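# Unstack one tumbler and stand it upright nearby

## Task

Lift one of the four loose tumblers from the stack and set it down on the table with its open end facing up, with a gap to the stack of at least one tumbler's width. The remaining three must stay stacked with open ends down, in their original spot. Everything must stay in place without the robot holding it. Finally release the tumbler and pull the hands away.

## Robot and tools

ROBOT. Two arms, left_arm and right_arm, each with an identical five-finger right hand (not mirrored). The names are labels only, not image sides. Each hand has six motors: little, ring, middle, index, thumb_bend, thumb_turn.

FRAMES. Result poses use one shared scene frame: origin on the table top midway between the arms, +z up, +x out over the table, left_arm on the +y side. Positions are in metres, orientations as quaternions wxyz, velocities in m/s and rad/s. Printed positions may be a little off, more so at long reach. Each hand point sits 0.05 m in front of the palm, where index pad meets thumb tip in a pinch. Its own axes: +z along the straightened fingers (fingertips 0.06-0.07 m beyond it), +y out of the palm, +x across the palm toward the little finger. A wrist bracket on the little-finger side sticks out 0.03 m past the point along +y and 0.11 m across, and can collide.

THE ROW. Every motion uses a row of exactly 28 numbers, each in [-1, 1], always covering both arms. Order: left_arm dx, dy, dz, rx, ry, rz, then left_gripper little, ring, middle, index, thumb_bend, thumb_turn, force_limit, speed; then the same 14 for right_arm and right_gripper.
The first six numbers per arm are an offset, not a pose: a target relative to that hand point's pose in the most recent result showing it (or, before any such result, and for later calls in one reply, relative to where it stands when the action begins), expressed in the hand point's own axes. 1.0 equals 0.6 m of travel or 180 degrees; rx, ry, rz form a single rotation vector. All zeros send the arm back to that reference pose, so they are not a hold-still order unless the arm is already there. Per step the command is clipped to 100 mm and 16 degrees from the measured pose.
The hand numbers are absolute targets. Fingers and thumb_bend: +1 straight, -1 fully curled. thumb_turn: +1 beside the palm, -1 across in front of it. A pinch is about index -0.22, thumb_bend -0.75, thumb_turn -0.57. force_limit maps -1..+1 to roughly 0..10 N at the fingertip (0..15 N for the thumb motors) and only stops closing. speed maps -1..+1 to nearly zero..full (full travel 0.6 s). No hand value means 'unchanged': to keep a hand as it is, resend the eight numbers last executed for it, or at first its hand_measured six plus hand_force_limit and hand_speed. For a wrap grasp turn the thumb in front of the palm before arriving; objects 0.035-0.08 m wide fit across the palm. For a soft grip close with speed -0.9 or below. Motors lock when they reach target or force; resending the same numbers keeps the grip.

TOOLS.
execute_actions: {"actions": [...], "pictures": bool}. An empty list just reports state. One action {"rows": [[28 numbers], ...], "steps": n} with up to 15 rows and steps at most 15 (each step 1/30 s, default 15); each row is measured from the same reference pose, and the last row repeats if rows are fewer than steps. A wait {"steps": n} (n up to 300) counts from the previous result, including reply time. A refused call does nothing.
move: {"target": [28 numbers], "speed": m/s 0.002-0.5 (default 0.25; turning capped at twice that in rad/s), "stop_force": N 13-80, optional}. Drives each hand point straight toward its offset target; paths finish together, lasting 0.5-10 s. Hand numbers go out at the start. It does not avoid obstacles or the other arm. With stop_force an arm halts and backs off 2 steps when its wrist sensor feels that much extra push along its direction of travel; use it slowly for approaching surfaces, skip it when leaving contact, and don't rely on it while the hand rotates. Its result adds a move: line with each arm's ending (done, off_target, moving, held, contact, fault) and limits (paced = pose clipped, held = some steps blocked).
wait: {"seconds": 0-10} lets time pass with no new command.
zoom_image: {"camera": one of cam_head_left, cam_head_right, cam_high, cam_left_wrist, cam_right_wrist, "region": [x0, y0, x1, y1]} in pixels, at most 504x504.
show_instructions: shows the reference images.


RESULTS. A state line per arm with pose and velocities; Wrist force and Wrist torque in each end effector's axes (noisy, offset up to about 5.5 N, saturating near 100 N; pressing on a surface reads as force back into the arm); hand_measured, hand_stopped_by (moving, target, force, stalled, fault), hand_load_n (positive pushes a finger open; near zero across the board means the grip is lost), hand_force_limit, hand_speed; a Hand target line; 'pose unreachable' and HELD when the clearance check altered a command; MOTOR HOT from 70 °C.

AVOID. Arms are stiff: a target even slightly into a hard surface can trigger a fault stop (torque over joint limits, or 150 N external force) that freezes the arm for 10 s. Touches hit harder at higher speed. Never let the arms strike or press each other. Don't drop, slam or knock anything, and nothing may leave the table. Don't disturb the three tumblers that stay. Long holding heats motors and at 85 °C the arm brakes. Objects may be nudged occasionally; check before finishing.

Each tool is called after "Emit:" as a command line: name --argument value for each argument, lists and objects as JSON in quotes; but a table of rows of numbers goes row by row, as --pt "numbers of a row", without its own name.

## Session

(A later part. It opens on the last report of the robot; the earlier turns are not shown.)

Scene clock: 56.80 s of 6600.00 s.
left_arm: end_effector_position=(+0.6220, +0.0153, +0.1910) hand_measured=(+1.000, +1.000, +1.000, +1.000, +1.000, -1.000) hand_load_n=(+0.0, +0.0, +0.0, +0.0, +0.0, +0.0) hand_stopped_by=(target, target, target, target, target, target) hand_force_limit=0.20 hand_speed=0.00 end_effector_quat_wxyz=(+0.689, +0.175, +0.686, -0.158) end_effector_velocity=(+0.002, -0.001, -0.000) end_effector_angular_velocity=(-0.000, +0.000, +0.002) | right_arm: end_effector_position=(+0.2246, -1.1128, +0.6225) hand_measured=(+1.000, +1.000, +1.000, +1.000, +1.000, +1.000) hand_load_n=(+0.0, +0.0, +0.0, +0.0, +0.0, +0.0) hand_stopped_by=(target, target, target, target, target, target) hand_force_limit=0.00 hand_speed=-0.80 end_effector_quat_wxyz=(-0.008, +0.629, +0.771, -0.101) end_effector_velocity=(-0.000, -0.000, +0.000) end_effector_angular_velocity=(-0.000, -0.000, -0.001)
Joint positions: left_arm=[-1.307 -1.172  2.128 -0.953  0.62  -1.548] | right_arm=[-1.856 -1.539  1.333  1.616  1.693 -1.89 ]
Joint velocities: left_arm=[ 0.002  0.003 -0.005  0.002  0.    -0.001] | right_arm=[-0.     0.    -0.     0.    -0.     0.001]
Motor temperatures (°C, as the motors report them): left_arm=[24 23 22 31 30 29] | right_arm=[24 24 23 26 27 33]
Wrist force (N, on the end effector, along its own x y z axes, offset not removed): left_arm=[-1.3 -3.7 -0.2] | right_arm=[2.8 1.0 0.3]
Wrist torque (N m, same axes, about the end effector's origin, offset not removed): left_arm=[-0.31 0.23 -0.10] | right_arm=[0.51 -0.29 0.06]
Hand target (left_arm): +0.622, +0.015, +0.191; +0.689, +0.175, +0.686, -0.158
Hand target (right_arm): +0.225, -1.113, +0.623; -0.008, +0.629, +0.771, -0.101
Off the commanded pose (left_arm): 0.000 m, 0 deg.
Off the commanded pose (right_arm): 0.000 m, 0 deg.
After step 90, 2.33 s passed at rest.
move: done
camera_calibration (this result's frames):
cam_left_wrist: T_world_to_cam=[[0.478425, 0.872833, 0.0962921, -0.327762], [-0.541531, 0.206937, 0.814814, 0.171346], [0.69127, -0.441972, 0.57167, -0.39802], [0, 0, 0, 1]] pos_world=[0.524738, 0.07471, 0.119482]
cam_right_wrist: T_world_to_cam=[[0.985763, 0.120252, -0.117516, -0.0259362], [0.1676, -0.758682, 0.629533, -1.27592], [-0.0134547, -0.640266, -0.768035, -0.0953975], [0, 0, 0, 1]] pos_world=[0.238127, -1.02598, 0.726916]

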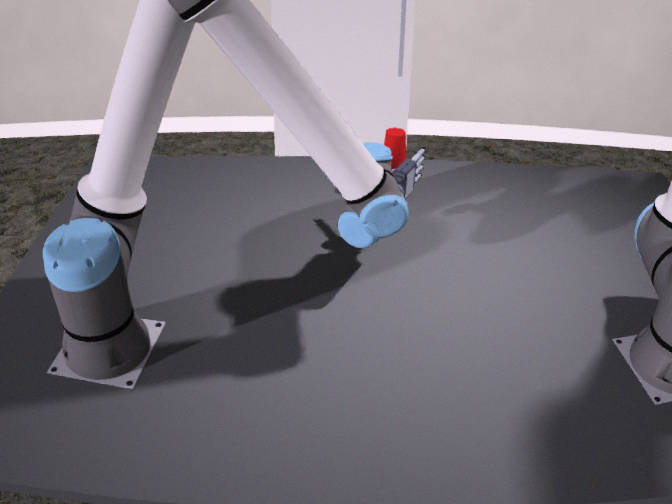

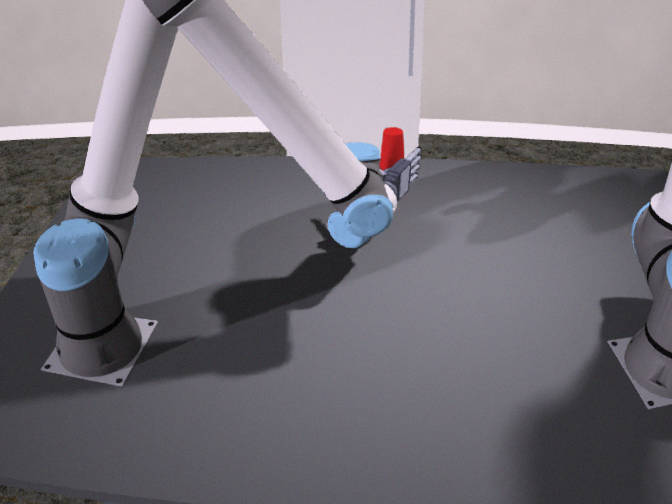

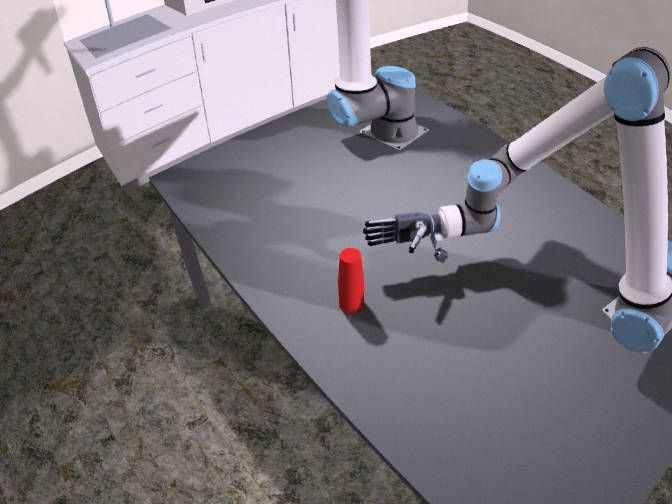

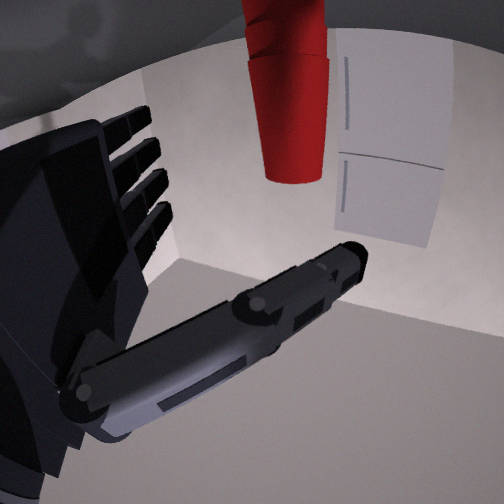

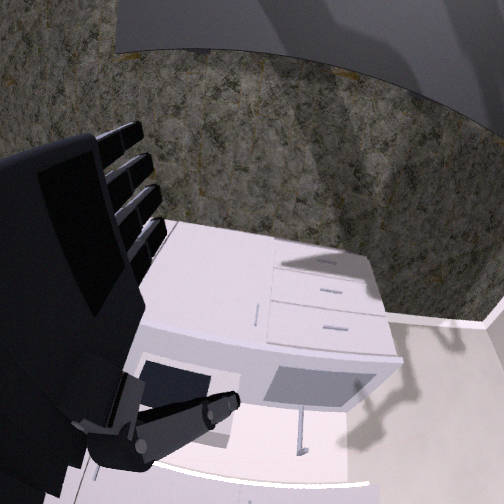

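Emit:
move --target '[0.033,-0.005,0.225,0,0,0,1,1,1,1,1,-1,0.2,0,0,0,0,0,0,0,1,1,1,1,1,1,0,-0.8]' --speed 0.05

Scene clock: 67.23 s of 6600.00 s.
left_arm: end_effector_position=(+0.7408, -0.0484, +0.1709) hand_measured=(+1.000, +1.000, +1.000, +1.000, +1.000, -1.000) hand_load_n=(+0.0, +0.0, +0.0, +0.0, +0.0, +0.5) hand_stopped_by=(target, target, target, target, target, target) hand_force_limit=0.20 hand_speed=0.00 end_effector_quat_wxyz=(+0.689, +0.175, +0.686, -0.158) end_effector_velocity=(+0.002, -0.002, -0.001) end_effector_angular_velocity=(+0.000, +0.000, +0.000) | right_arm: end_effector_position=(+0.2246, -1.1128, +0.6225) hand_measured=(+1.000, +1.000, +1.000, +1.000, +1.000, +1.000) hand_load_n=(+0.0, +0.0, +0.0, +0.0, +0.0, +0.0) hand_stopped_by=(target, target, target, target, target, target) hand_force_limit=0.00 hand_speed=-0.80 end_effector_quat_wxyz=(-0.008, +0.629, +0.771, -0.101) end_effector_velocity=(+0.000, +0.000, +0.000) end_effector_angular_velocity=(-0.001, -0.001, +0.000)
Joint positions: left_arm=[-1.145 -1.015  1.901 -0.884  0.782 -1.547] | right_arm=[-1.856 -1.539  1.333  1.616  1.693 -1.89 ]
Joint velocities: left_arm=[ 0.002  0.004 -0.005  0.002  0.002  0.   ] | right_arm=[-0.    -0.    -0.001 -0.    -0.001 -0.   ]
Motor temperatures (°C, as the motors report them): left_arm=[24 23 22 31 30 29] | right_arm=[24 24 23 26 27 33]
Wrist force (N, on the end effector, along its own x y z axes, offset not removed): left_arm=[-2.8 -1.5 -3.3] | right_arm=[3.3 1.6 1.5]
Wrist torque (N m, same axes, about the end effector's origin, offset not removed): left_arm=[0.17 0.44 0.02] | right_arm=[0.15 -0.39 0.02]
Hand target (left_arm): +0.741, -0.048, +0.171; +0.689, +0.175, +0.686, -0.158
Hand target (right_arm): +0.225, -1.113, +0.623; -0.008, +0.629, +0.771, -0.101
Off the commanded pose (left_arm): 0.000 m, 0 deg.
Off the commanded pose (right_arm): 0.000 m, 0 deg.
After step 90, 4.30 s passed at rest.
move: done
camera_calibration (this result's frames):
cam_left_wrist: T_world_to_cam=[[0.478417, 0.87283, 0.0963614, -0.327118], [-0.541586, 0.206902, 0.814786, 0.265223], [0.691232, -0.441996, 0.571698, -0.496786], [0, 0, 0, 1]] pos_world=[0.643535, 0.0110658, 0.0994326]
cam_right_wrist: T_world_to_cam=[[0.985763, 0.120252, -0.117516, -0.0259364], [0.167599, -0.758682, 0.629533, -1.27592], [-0.0134548, -0.640266, -0.768035, -0.0953975], [0, 0, 0, 1]] pos_world=[0.238127, -1.02598, 0.726916]

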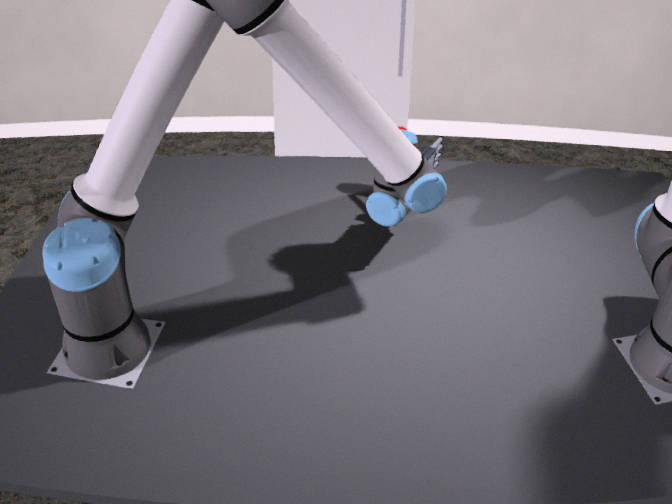

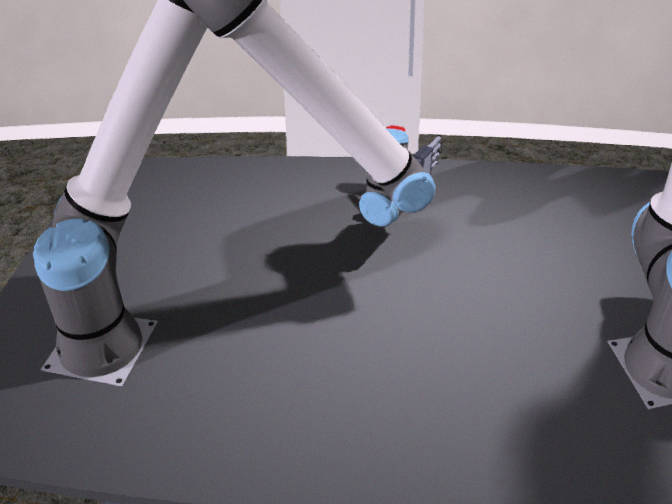

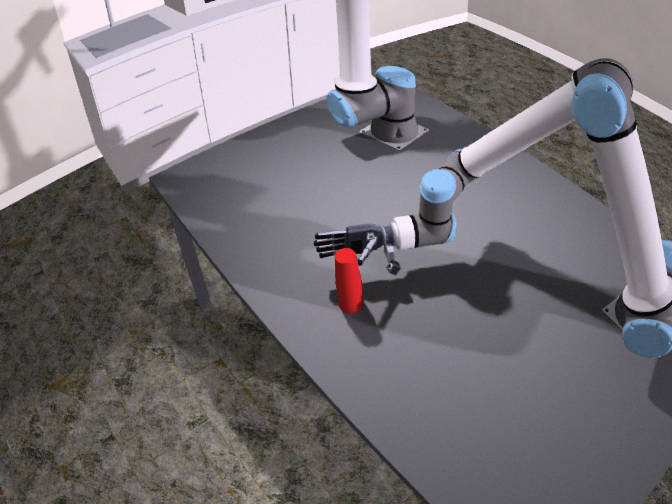

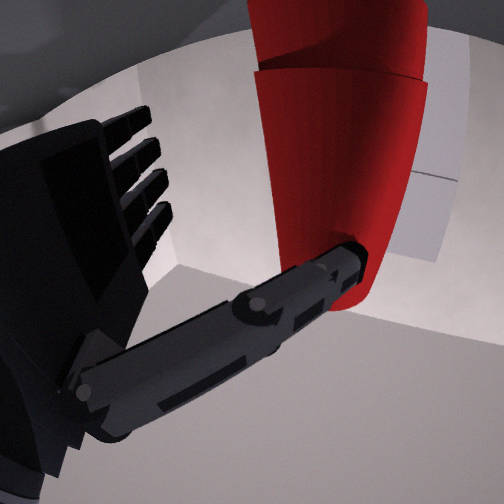

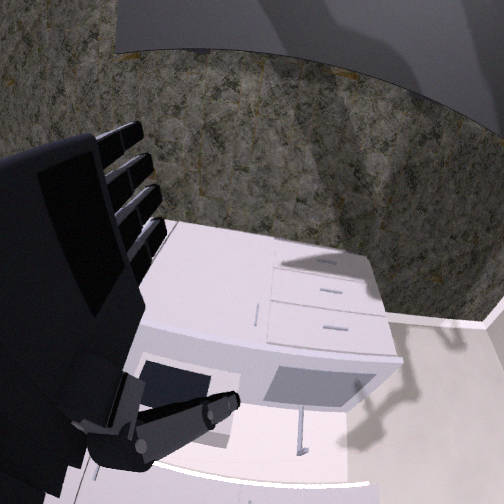

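Emit:
move --target '[0.0,0,-0.05,0,0,0,1,1,1,1,1,-1,0.2,0,0,0,0,0,0,0,1,1,1,1,1,1,0,-0.8]' --speed 0.04

Emit:
move --target '[0.025,0.085,0,0,0,0,1,1,1,1,1,-1,0.2,0,0,0,0,0,0,0,1,1,1,1,1,1,0,-0.8]' --speed 0.04

Emit:
move --target '[0,0,0.06,0,0,0,1,1,1,1,1,-1,0.2,0,0,0,0,0,0,0,1,1,1,1,1,1,0,-0.8]' --speed 0.03

Scene clock: 72.60 s of 6600.00 s.
left_arm: end_effector_position=(+0.7143, -0.0348, +0.1710) hand_measured=(+1.000, +1.000, +1.000, +1.000, +1.000, -1.000) hand_load_n=(+0.0, +0.0, +0.0, +0.0, +0.0, +0.0) hand_stopped_by=(target, target, target, target, target, target) hand_force_limit=0.20 hand_speed=0.00 end_effector_quat_wxyz=(+0.689, +0.175, +0.686, -0.158) end_effector_velocity=(-0.002, +0.001, +0.001) end_effector_angular_velocity=(-0.002, +0.000, +0.002) | right_arm: end_effector_position=(+0.2246, -1.1128, +0.6225) hand_measured=(+1.000, +1.000, +1.000, +1.000, +1.000, +1.000) hand_load_n=(+0.0, +0.0, +0.0, +0.0, +0.0, +0.0) hand_stopped_by=(target, target, target, target, target, target) hand_force_limit=0.00 hand_speed=-0.80 end_effector_quat_wxyz=(-0.008, +0.629, +0.771, -0.101) end_effector_velocity=(-0.001, -0.000, -0.000) end_effector_angular_velocity=(+0.001, +0.001, -0.000)
Joint positions: left_arm=[-1.177 -1.044  1.954 -0.909  0.75  -1.547] | right_arm=[-1.856 -1.539  1.333  1.616  1.693 -1.89 ]
Joint velocities: left_arm=[-0.004 -0.002  0.003 -0.002 -0.005 -0.001] | right_arm=[-0.001  0.     0.     0.     0.001 -0.001]
Motor temperatures (°C, as the motors report them): left_arm=[24 23 22 31 30 29] | right_arm=[24 24 23 26 27 33]
Wrist force (N, on the end effector, along its own x y z axes, offset not removed): left_arm=[-1.2 -2.6 -2.5] | right_arm=[1.2 -2.1 -1.8]
Wrist torque (N m, same axes, about the end effector's origin, offset not removed): left_arm=[0.09 0.14 -0.16] | right_arm=[-0.02 0.16 -0.34]
Hand target (left_arm): +0.714, -0.035, +0.171; +0.689, +0.175, +0.686, -0.158
Hand target (right_arm): +0.225, -1.113, +0.623; -0.008, +0.629, +0.771, -0.101
Off the commanded pose (left_arm): 0.000 m, 0 deg.
Off the commanded pose (right_arm): 0.000 m, 0 deg.
After step 90, 1.23 s passed at rest.
move: done
camera_calibration (this result's frames):
cam_left_wrist: T_world_to_cam=[[0.478425, 0.872832, 0.0963003, -0.32629], [-0.541547, 0.20694, 0.814802, 0.248024], [0.691257, -0.441973, 0.571685, -0.472535], [0, 0, 0, 1]] pos_world=[0.617065, 0.0246227, 0.0994721]
cam_right_wrist: T_world_to_cam=[[0.985763, 0.120252, -0.117516, -0.0259366], [0.167599, -0.758682, 0.629533, -1.27592], [-0.0134548, -0.640266, -0.768035, -0.0953975], [0, 0, 0, 1]] pos_world=[0.238127, -1.02598, 0.726916]

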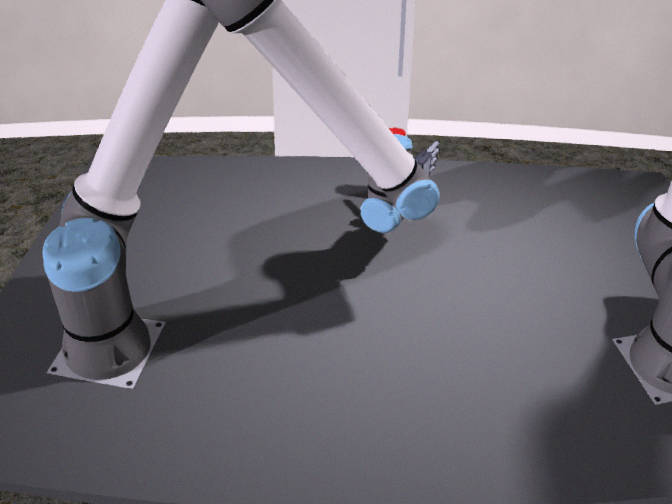

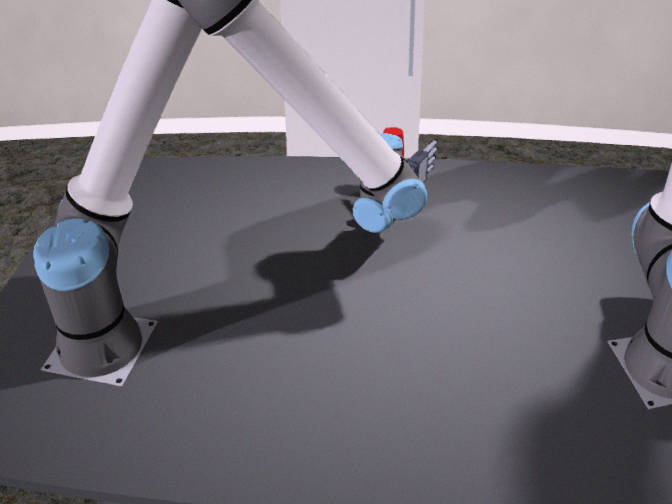

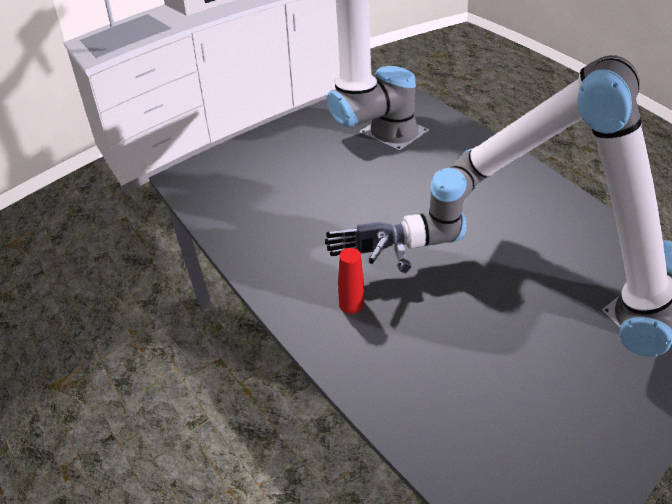

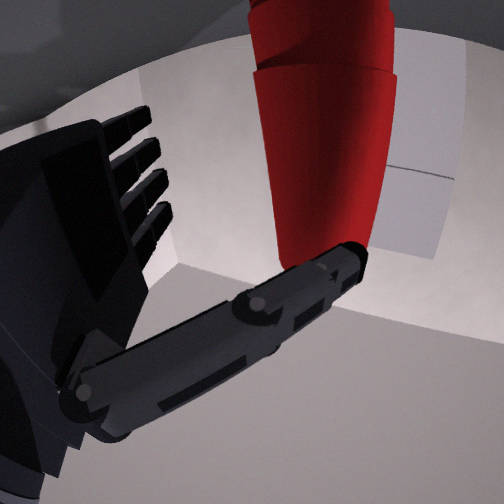

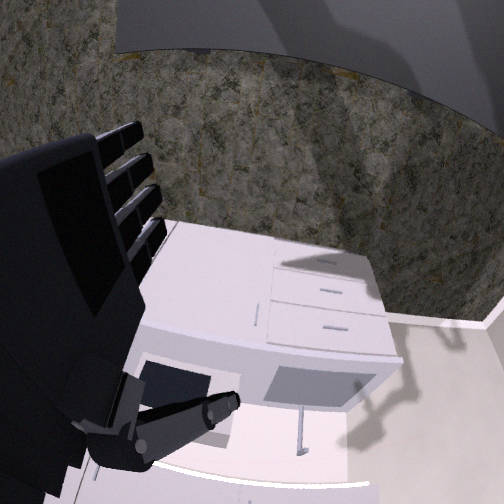

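Scene clock: 74.30 s of 6600.00 s.
left_arm: end_effector_position=(+0.7376, +0.0107, +0.1573) hand_measured=(+1.000, +1.000, +1.000, +1.000, +1.000, -1.000) hand_load_n=(+0.0, +0.0, +0.0, +0.0, +0.0, +0.0) hand_stopped_by=(target, target, target, target, target, target) hand_force_limit=0.20 hand_speed=0.00 end_effector_quat_wxyz=(+0.689, +0.175, +0.686, -0.158) end_effector_velocity=(+0.001, +0.002, -0.001) end_effector_angular_velocity=(+0.001, +0.001, -0.001) | right_arm: end_effector_position=(+0.2246, -1.1128, +0.6225) hand_measured=(+1.000, +1.000, +1.000, +1.000, +1.000, +1.000) hand_load_n=(+0.0, +0.0, +0.0, +0.0, +0.0, +0.0) hand_stopped_by=(target, target, target, target, target, target) hand_force_limit=0.00 hand_speed=-0.80 end_effector_quat_wxyz=(-0.008, +0.629, +0.771, -0.101) end_effector_velocity=(-0.000, -0.000, -0.000) end_effector_angular_velocity=(+0.000, +0.001, -0.001)
Joint positions: left_arm=[-1.122 -1.052  2.011 -0.957  0.805 -1.548] | right_arm=[-1.856 -1.539  1.333  1.616  1.693 -1.89 ]
Joint velocities: left_arm=[ 0.002  0.     0.003 -0.002  0.003 -0.   ] | right_arm=[-0.001  0.     0.     0.     0.001 -0.   ]
Motor temperatures (°C, as the motors report them): left_arm=[24 23 22 31 30 29] | right_arm=[24 24 23 26 27 33]
Wrist force (N, on the end effector, along its own x y z axes, offset not removed): left_arm=[-2.2 -2.1 -0.4] | right_arm=[-2.1 0.0 -5.2]
Wrist torque (N m, same axes, about the end effector's origin, offset not removed): left_arm=[-0.05 0.26 -0.18] | right_arm=[0.56 0.52 -0.43]
Hand target (left_arm): +0.738, +0.011, +0.157; +0.689, +0.175, +0.686, -0.158
Hand target (right_arm): +0.225, -1.113, +0.623; -0.008, +0.629, +0.771, -0.101
Off the commanded pose (left_arm): 0.000 m, 0 deg.
Off the commanded pose (right_arm): 0.000 m, 0 deg.
move: done
camera_calibration (this result's frames):
cam_left_wrist: T_world_to_cam=[[0.478419, 0.872852, 0.0961543, -0.375799], [-0.541492, 0.207037, 0.814814, 0.262342], [0.691304, -0.441889, 0.571692, -0.46074], [0, 0, 0, 1]] pos_world=[0.640357, 0.0701064, 0.0857758]
cam_right_wrist: T_world_to_cam=[[0.985763, 0.120252, -0.117516, -0.0259364], [0.167599, -0.758682, 0.629533, -1.27592], [-0.0134548, -0.640266, -0.768035, -0.0953975], [0, 0, 0, 1]] pos_world=[0.238127, -1.02598, 0.726916]

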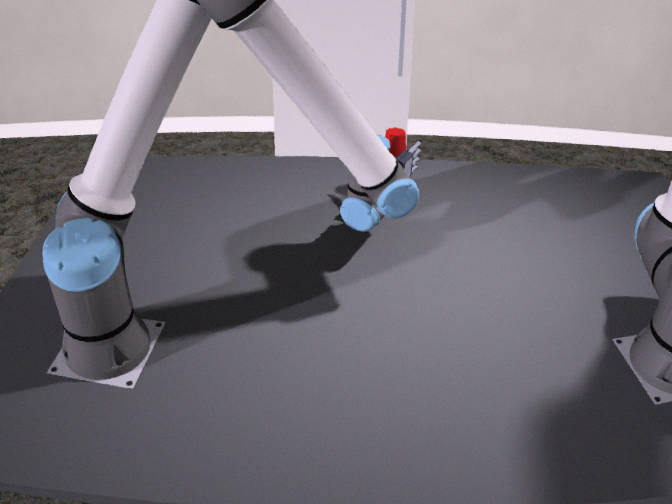

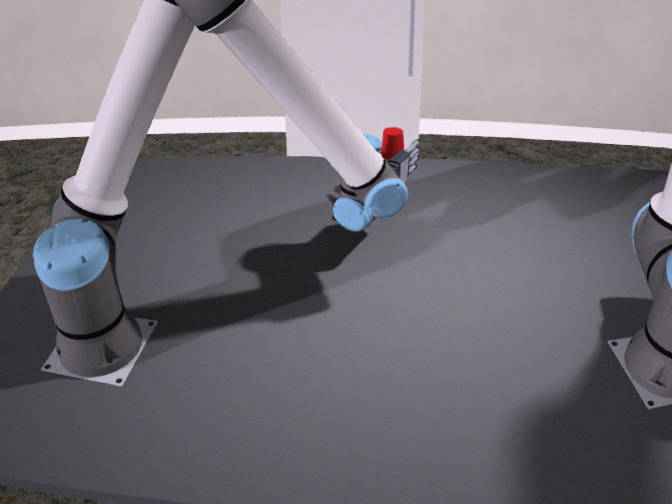

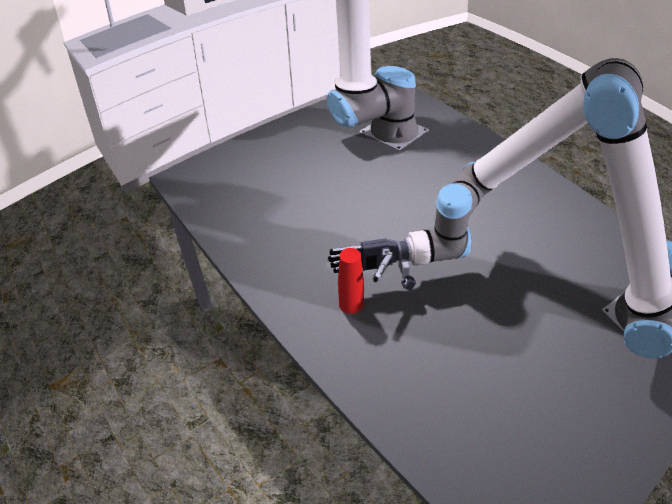

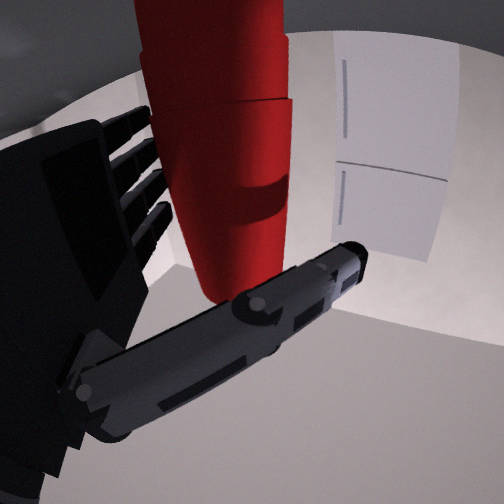

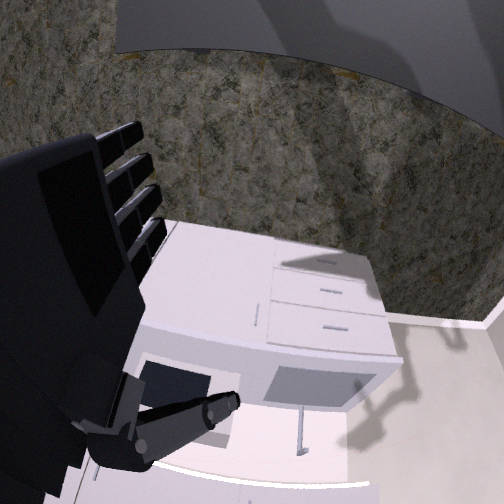

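Scene clock: 75.83 s of 6600.00 s.
left_arm: end_effector_position=(+0.7694, -0.0056, +0.1572) hand_measured=(+1.000, +1.000, +1.000, +1.000, +1.000, -1.000) hand_load_n=(+0.0, +0.0, +0.0, +0.0, +0.0, +0.0) hand_stopped_by=(target, target, target, target, target, target) hand_force_limit=0.20 hand_speed=0.00 end_effector_quat_wxyz=(+0.689, +0.175, +0.686, -0.158) end_effector_velocity=(+0.002, -0.002, -0.001) end_effector_angular_velocity=(+0.001, -0.000, -0.002) | right_arm: end_effector_position=(+0.2246, -1.1128, +0.6225) hand_measured=(+1.000, +1.000, +1.000, +1.000, +1.000, +1.000) hand_load_n=(+0.0, +0.0, +0.0, +0.0, +0.0, +0.0) hand_stopped_by=(target, target, target, target, target, target) hand_force_limit=0.00 hand_speed=-0.80 end_effector_quat_wxyz=(-0.008, +0.629, +0.771, -0.101) end_effector_velocity=(+0.000, -0.000, -0.001) end_effector_angular_velocity=(+0.001, -0.001, +0.001)
Joint positions: left_arm=[-1.084 -1.018  1.945 -0.926  0.843 -1.547] | right_arm=[-1.856 -1.539  1.333  1.616  1.693 -1.89 ]
Joint velocities: left_arm=[ 0.003  0.004 -0.006  0.003  0.005  0.001] | right_arm=[-0.     0.     0.001  0.    -0.001 -0.001]
Motor temperatures (°C, as the motors report them): left_arm=[24 23 22 31 30 29] | right_arm=[24 24 23 26 27 33]
Wrist force (N, on the end effector, along its own x y z axes, offset not removed): left_arm=[-2.0 -1.9 -0.8] | right_arm=[3.0 -0.9 -5.9]
Wrist torque (N m, same axes, about the end effector's origin, offset not removed): left_arm=[0.08 0.27 -0.14] | right_arm=[0.48 -0.40 -0.05]
Hand target (left_arm): +0.770, -0.006, +0.157; +0.689, +0.175, +0.686, -0.158
Hand target (right_arm): +0.225, -1.113, +0.623; -0.008, +0.629, +0.771, -0.101
Off the commanded pose (left_arm): 0.000 m, 0 deg.
Off the commanded pose (right_arm): 0.000 m, 0 deg.
move: done
camera_calibration (this result's frames):
cam_left_wrist: T_world_to_cam=[[0.478413, 0.872852, 0.0961844, -0.376796], [-0.541518, 0.20702, 0.814801, 0.282999], [0.691288, -0.441897, 0.571706, -0.489879], [0, 0, 0, 1]] pos_world=[0.67216, 0.0538252, 0.0857208]
cam_right_wrist: T_world_to_cam=[[0.985763, 0.120252, -0.117516, -0.0259363], [0.167599, -0.758682, 0.629533, -1.27592], [-0.0134546, -0.640266, -0.768035, -0.0953975], [0, 0, 0, 1]] pos_world=[0.238127, -1.02598, 0.726916]

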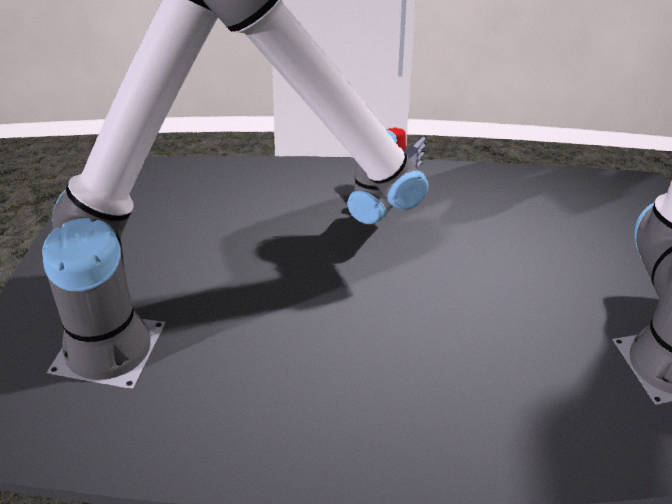

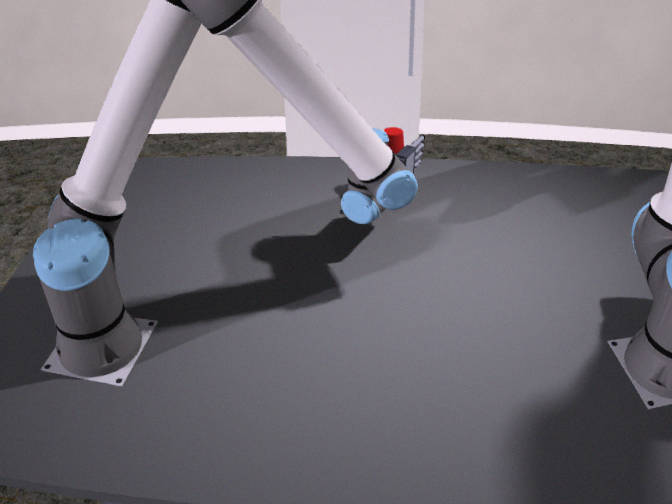

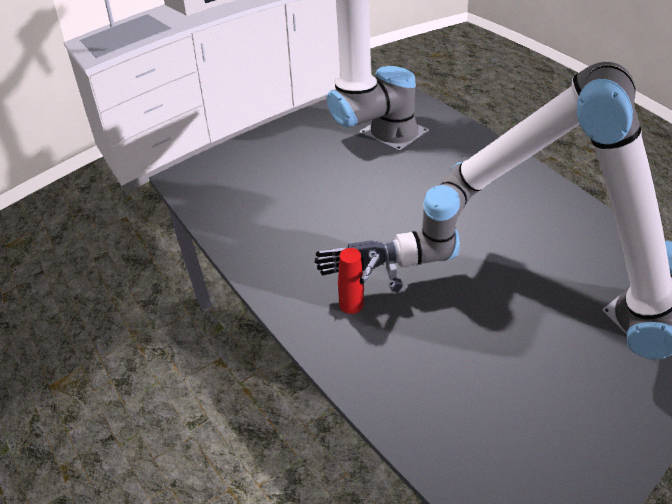

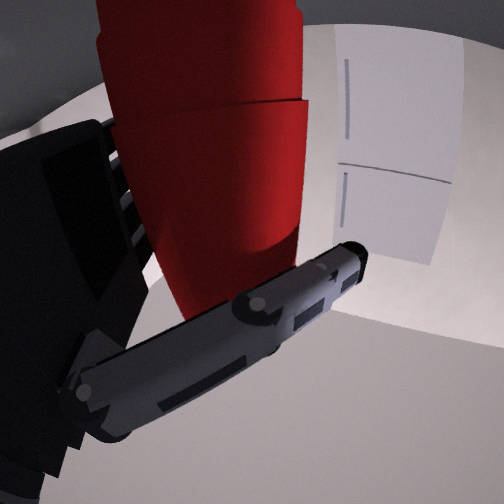

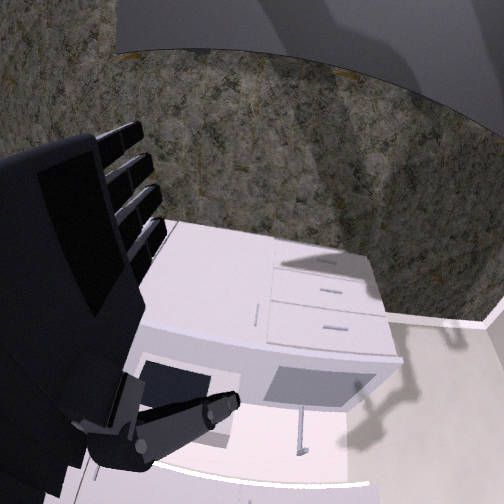

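Emit:
move --target '[-0.015,0,0.01,0,0,0,-1,-1,-1,-1,-1,-1,0.2,-0.6,0,0,0,0,0,0,1,1,1,1,1,1,0,-0.8]' --speed 0.05

Emit:
move --target '[-0.3,0,0,0,0,0,-1,-1,-1,-1,-1,-1,0.2,-0.6,0,0,0,0,0,0,1,1,1,1,1,1,0,-0.8]' --speed 0.06

Scene clock: 84.43 s of 6600.00 s.
left_arm: end_effector_position=(+0.7747, -0.0085, +0.1662) hand_measured=(-0.062, -0.040, -0.062, -0.062, +0.380, -1.000) hand_load_n=(+8.0, +2.0, +9.0, +9.0, +20.5, +8.5) hand_stopped_by=(force, force, force, force, force, target) hand_force_limit=0.20 hand_speed=-0.60 end_effector_quat_wxyz=(+0.689, +0.175, +0.686, -0.158) end_effector_velocity=(-0.000, +0.001, -0.001) end_effector_angular_velocity=(+0.003, +0.000, +0.000) | right_arm: end_effector_position=(+0.2246, -1.1128, +0.6225) hand_measured=(+1.000, +1.000, +1.000, +1.000, +1.000, +1.000) hand_load_n=(+0.0, +0.0, +0.0, +0.0, +0.0, +0.0) hand_stopped_by=(target, target, target, target, target, target) hand_force_limit=0.00 hand_speed=-0.80 end_effector_quat_wxyz=(-0.008, +0.629, +0.771, -0.101) end_effector_velocity=(-0.000, -0.000, -0.000) end_effector_angular_velocity=(-0.000, +0.001, +0.000)
Joint positions: left_arm=[-1.078 -1.025  1.932 -0.906  0.849 -1.547] | right_arm=[-1.856 -1.539  1.333  1.616  1.693 -1.89 ]
Joint velocities: left_arm=[ 0.     0.001  0.001  0.    -0.     0.001] | right_arm=[ 0.     0.    -0.    -0.     0.001  0.   ]
Motor temperatures (°C, as the motors report them): left_arm=[24 23 22 31 30 29] | right_arm=[24 24 23 26 27 33]
Wrist force (N, on the end effector, along its own x y z axes, offset not removed): left_arm=[0.5 -4.9 -0.2] | right_arm=[3.6 3.7 -6.7]
Wrist torque (N m, same axes, about the end effector's origin, offset not removed): left_arm=[-0.57 -0.13 -0.17] | right_arm=[1.24 -0.24 0.16]
Hand target (left_arm): +0.775, -0.009, +0.166; +0.689, +0.175, +0.686, -0.158
Hand target (right_arm): +0.225, -1.113, +0.623; -0.008, +0.629, +0.771, -0.101
Off the commanded pose (left_arm): 0.000 m, 0 deg.
Off the commanded pose (right_arm): 0.000 m, 0 deg.
After step 90, 3.73 s passed at rest.
move: done
camera_calibration (this result's frames):
cam_left_wrist: T_world_to_cam=[[0.478421, 0.872848, 0.0961751, -0.377612], [-0.541519, 0.207037, 0.814796, 0.279126], [0.691281, -0.441896, 0.571715, -0.499952], [0, 0, 0, 1]] pos_world=[0.677417, 0.0508814, 0.0947159]
cam_right_wrist: T_world_to_cam=[[0.985763, 0.120252, -0.117516, -0.0259365], [0.167599, -0.758682, 0.629533, -1.27592], [-0.0134547, -0.640266, -0.768035, -0.0953974], [0, 0, 0, 1]] pos_world=[0.238127, -1.02598, 0.726916]

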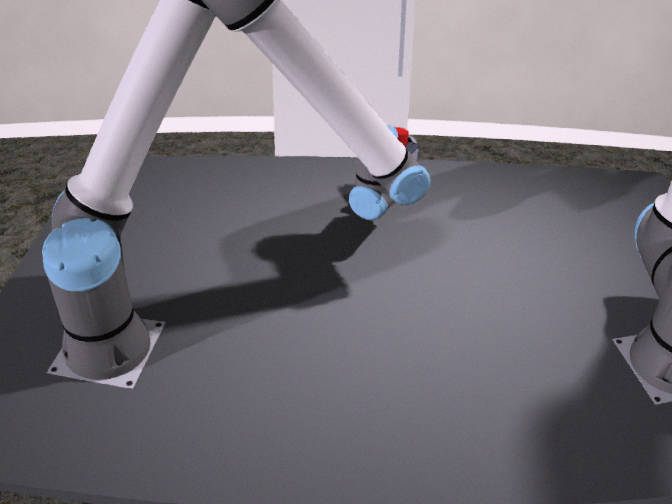

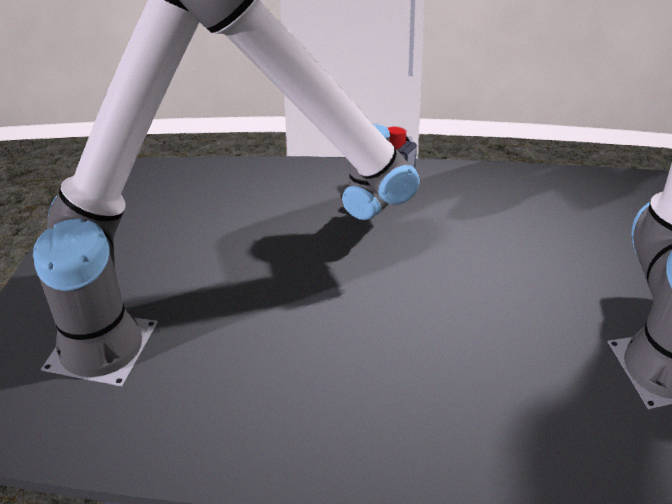

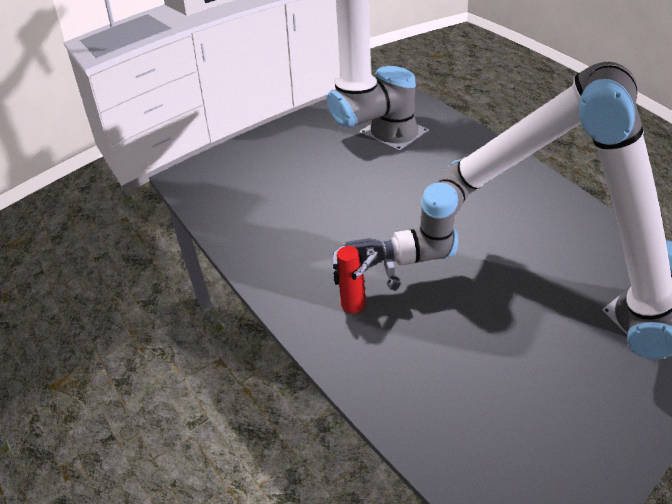

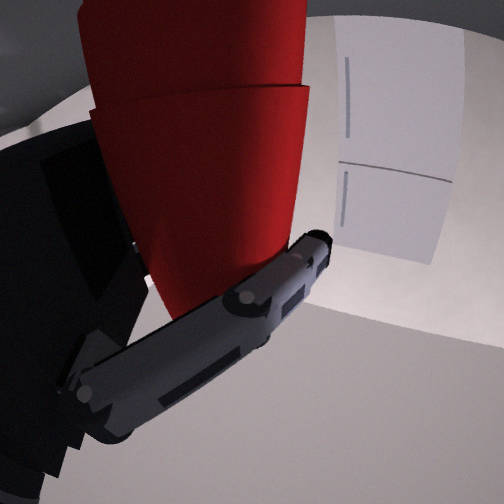

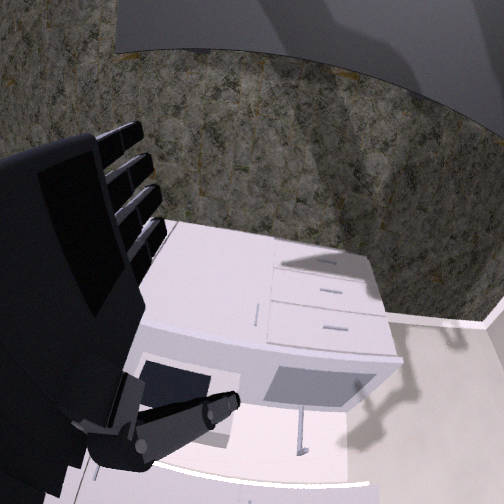

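Scene clock: 87.83 s of 6600.00 s.
left_arm: end_effector_position=(+0.7729, -0.0125, +0.3459) hand_measured=(-0.062, -0.040, -0.062, -0.062, +0.380, -1.000) hand_load_n=(+7.5, +2.0, +9.0, +9.0, +20.5, +9.0) hand_stopped_by=(force, force, force, force, force, target) hand_force_limit=0.20 hand_speed=-0.60 end_effector_quat_wxyz=(+0.689, +0.175, +0.686, -0.158) end_effector_velocity=(-0.000, +0.000, +0.002) end_effector_angular_velocity=(+0.001, +0.001, -0.001) | right_arm: end_effector_position=(+0.2246, -1.1128, +0.6225) hand_measured=(+1.000, +1.000, +1.000, +1.000, +1.000, +1.000) hand_load_n=(+0.0, +0.0, +0.0, +0.0, +0.0, +0.0) hand_stopped_by=(target, target, target, target, target, target) hand_force_limit=0.00 hand_speed=-0.80 end_effector_quat_wxyz=(-0.008, +0.629, +0.771, -0.101) end_effector_velocity=(+0.000, +0.000, +0.000) end_effector_angular_velocity=(-0.001, -0.001, +0.000)
Joint positions: left_arm=[-1.083 -1.234  1.839 -0.604  0.844 -1.547] | right_arm=[-1.856 -1.539  1.333  1.616  1.693 -1.89 ]
Joint velocities: left_arm=[ 0.    -0.002 -0.001  0.005  0.001 -0.001] | right_arm=[-0.    -0.    -0.     0.    -0.002  0.   ]
Motor temperatures (°C, as the motors report them): left_arm=[24 23 22 31 30 29] | right_arm=[24 24 23 26 27 33]
Wrist force (N, on the end effector, along its own x y z axes, offset not removed): left_arm=[-1.3 -5.0 -1.5] | right_arm=[-1.3 -0.3 -4.0]
Wrist torque (N m, same axes, about the end effector's origin, offset not removed): left_arm=[-0.38 0.17 -0.27] | right_arm=[0.20 0.50 -0.31]
Hand target (left_arm): +0.773, -0.013, +0.346; +0.689, +0.175, +0.686, -0.158
Hand target (right_arm): +0.225, -1.113, +0.623; -0.008, +0.629, +0.771, -0.101
Off the commanded pose (left_arm): 0.000 m, 0 deg.
Off the commanded pose (right_arm): 0.000 m, 0 deg.
move: done
camera_calibration (this result's frames):
cam_left_wrist: T_world_to_cam=[[0.478411, 0.872825, 0.0964336, -0.390647], [-0.541635, 0.206861, 0.814764, 0.132672], [0.691198, -0.442023, 0.571717, -0.603195], [0, 0, 0, 1]] pos_world=[0.675677, 0.0468951, 0.274433]
cam_right_wrist: T_world_to_cam=[[0.985763, 0.120252, -0.117516, -0.0259362], [0.1676, -0.758682, 0.629533, -1.27592], [-0.0134548, -0.640266, -0.768035, -0.0953975], [0, 0, 0, 1]] pos_world=[0.238127, -1.02598, 0.726916]

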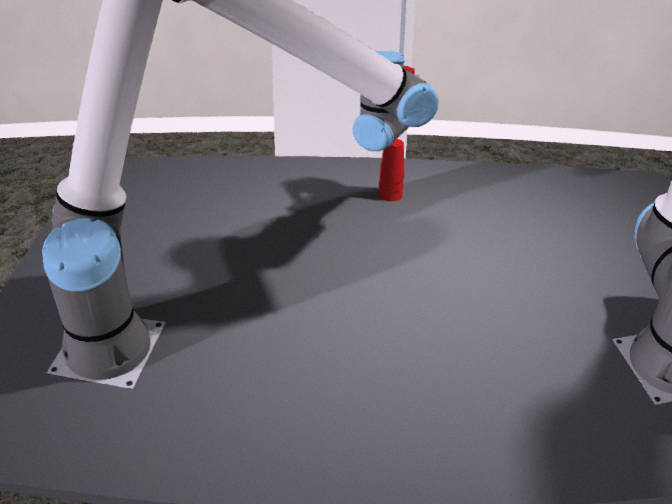

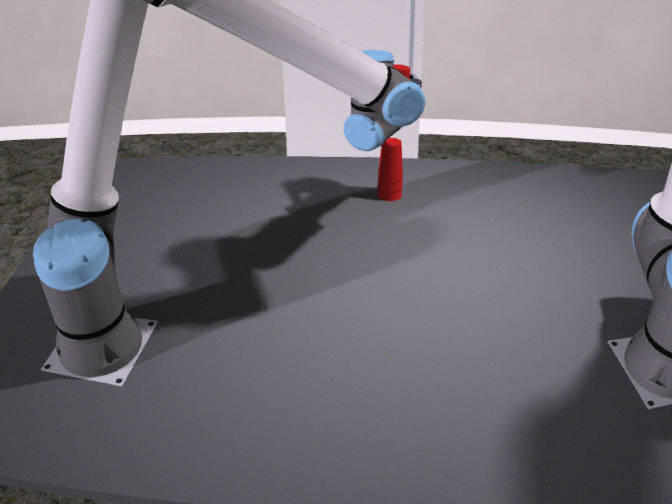

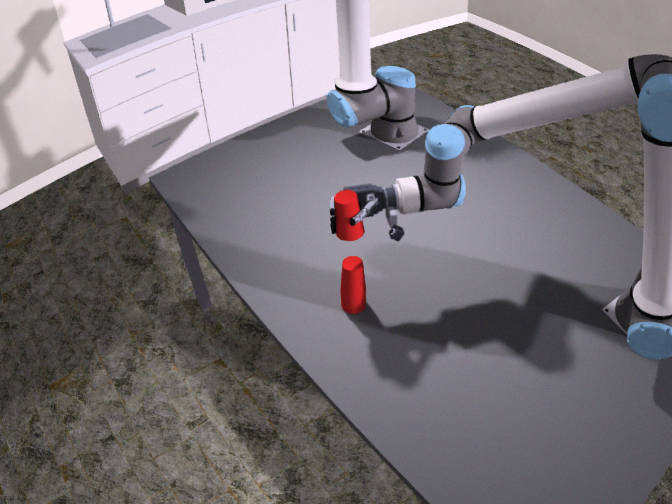

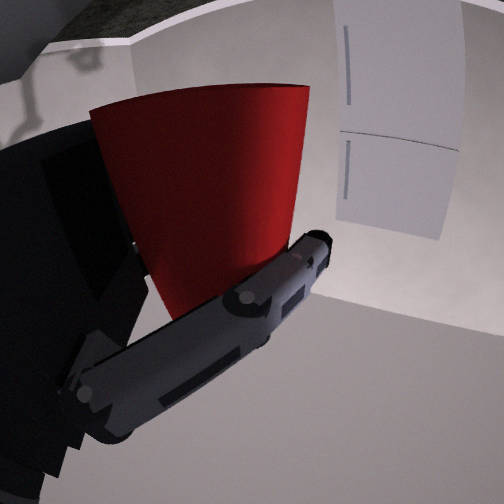

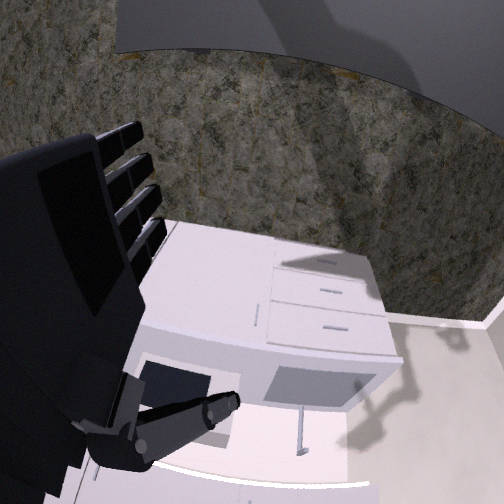

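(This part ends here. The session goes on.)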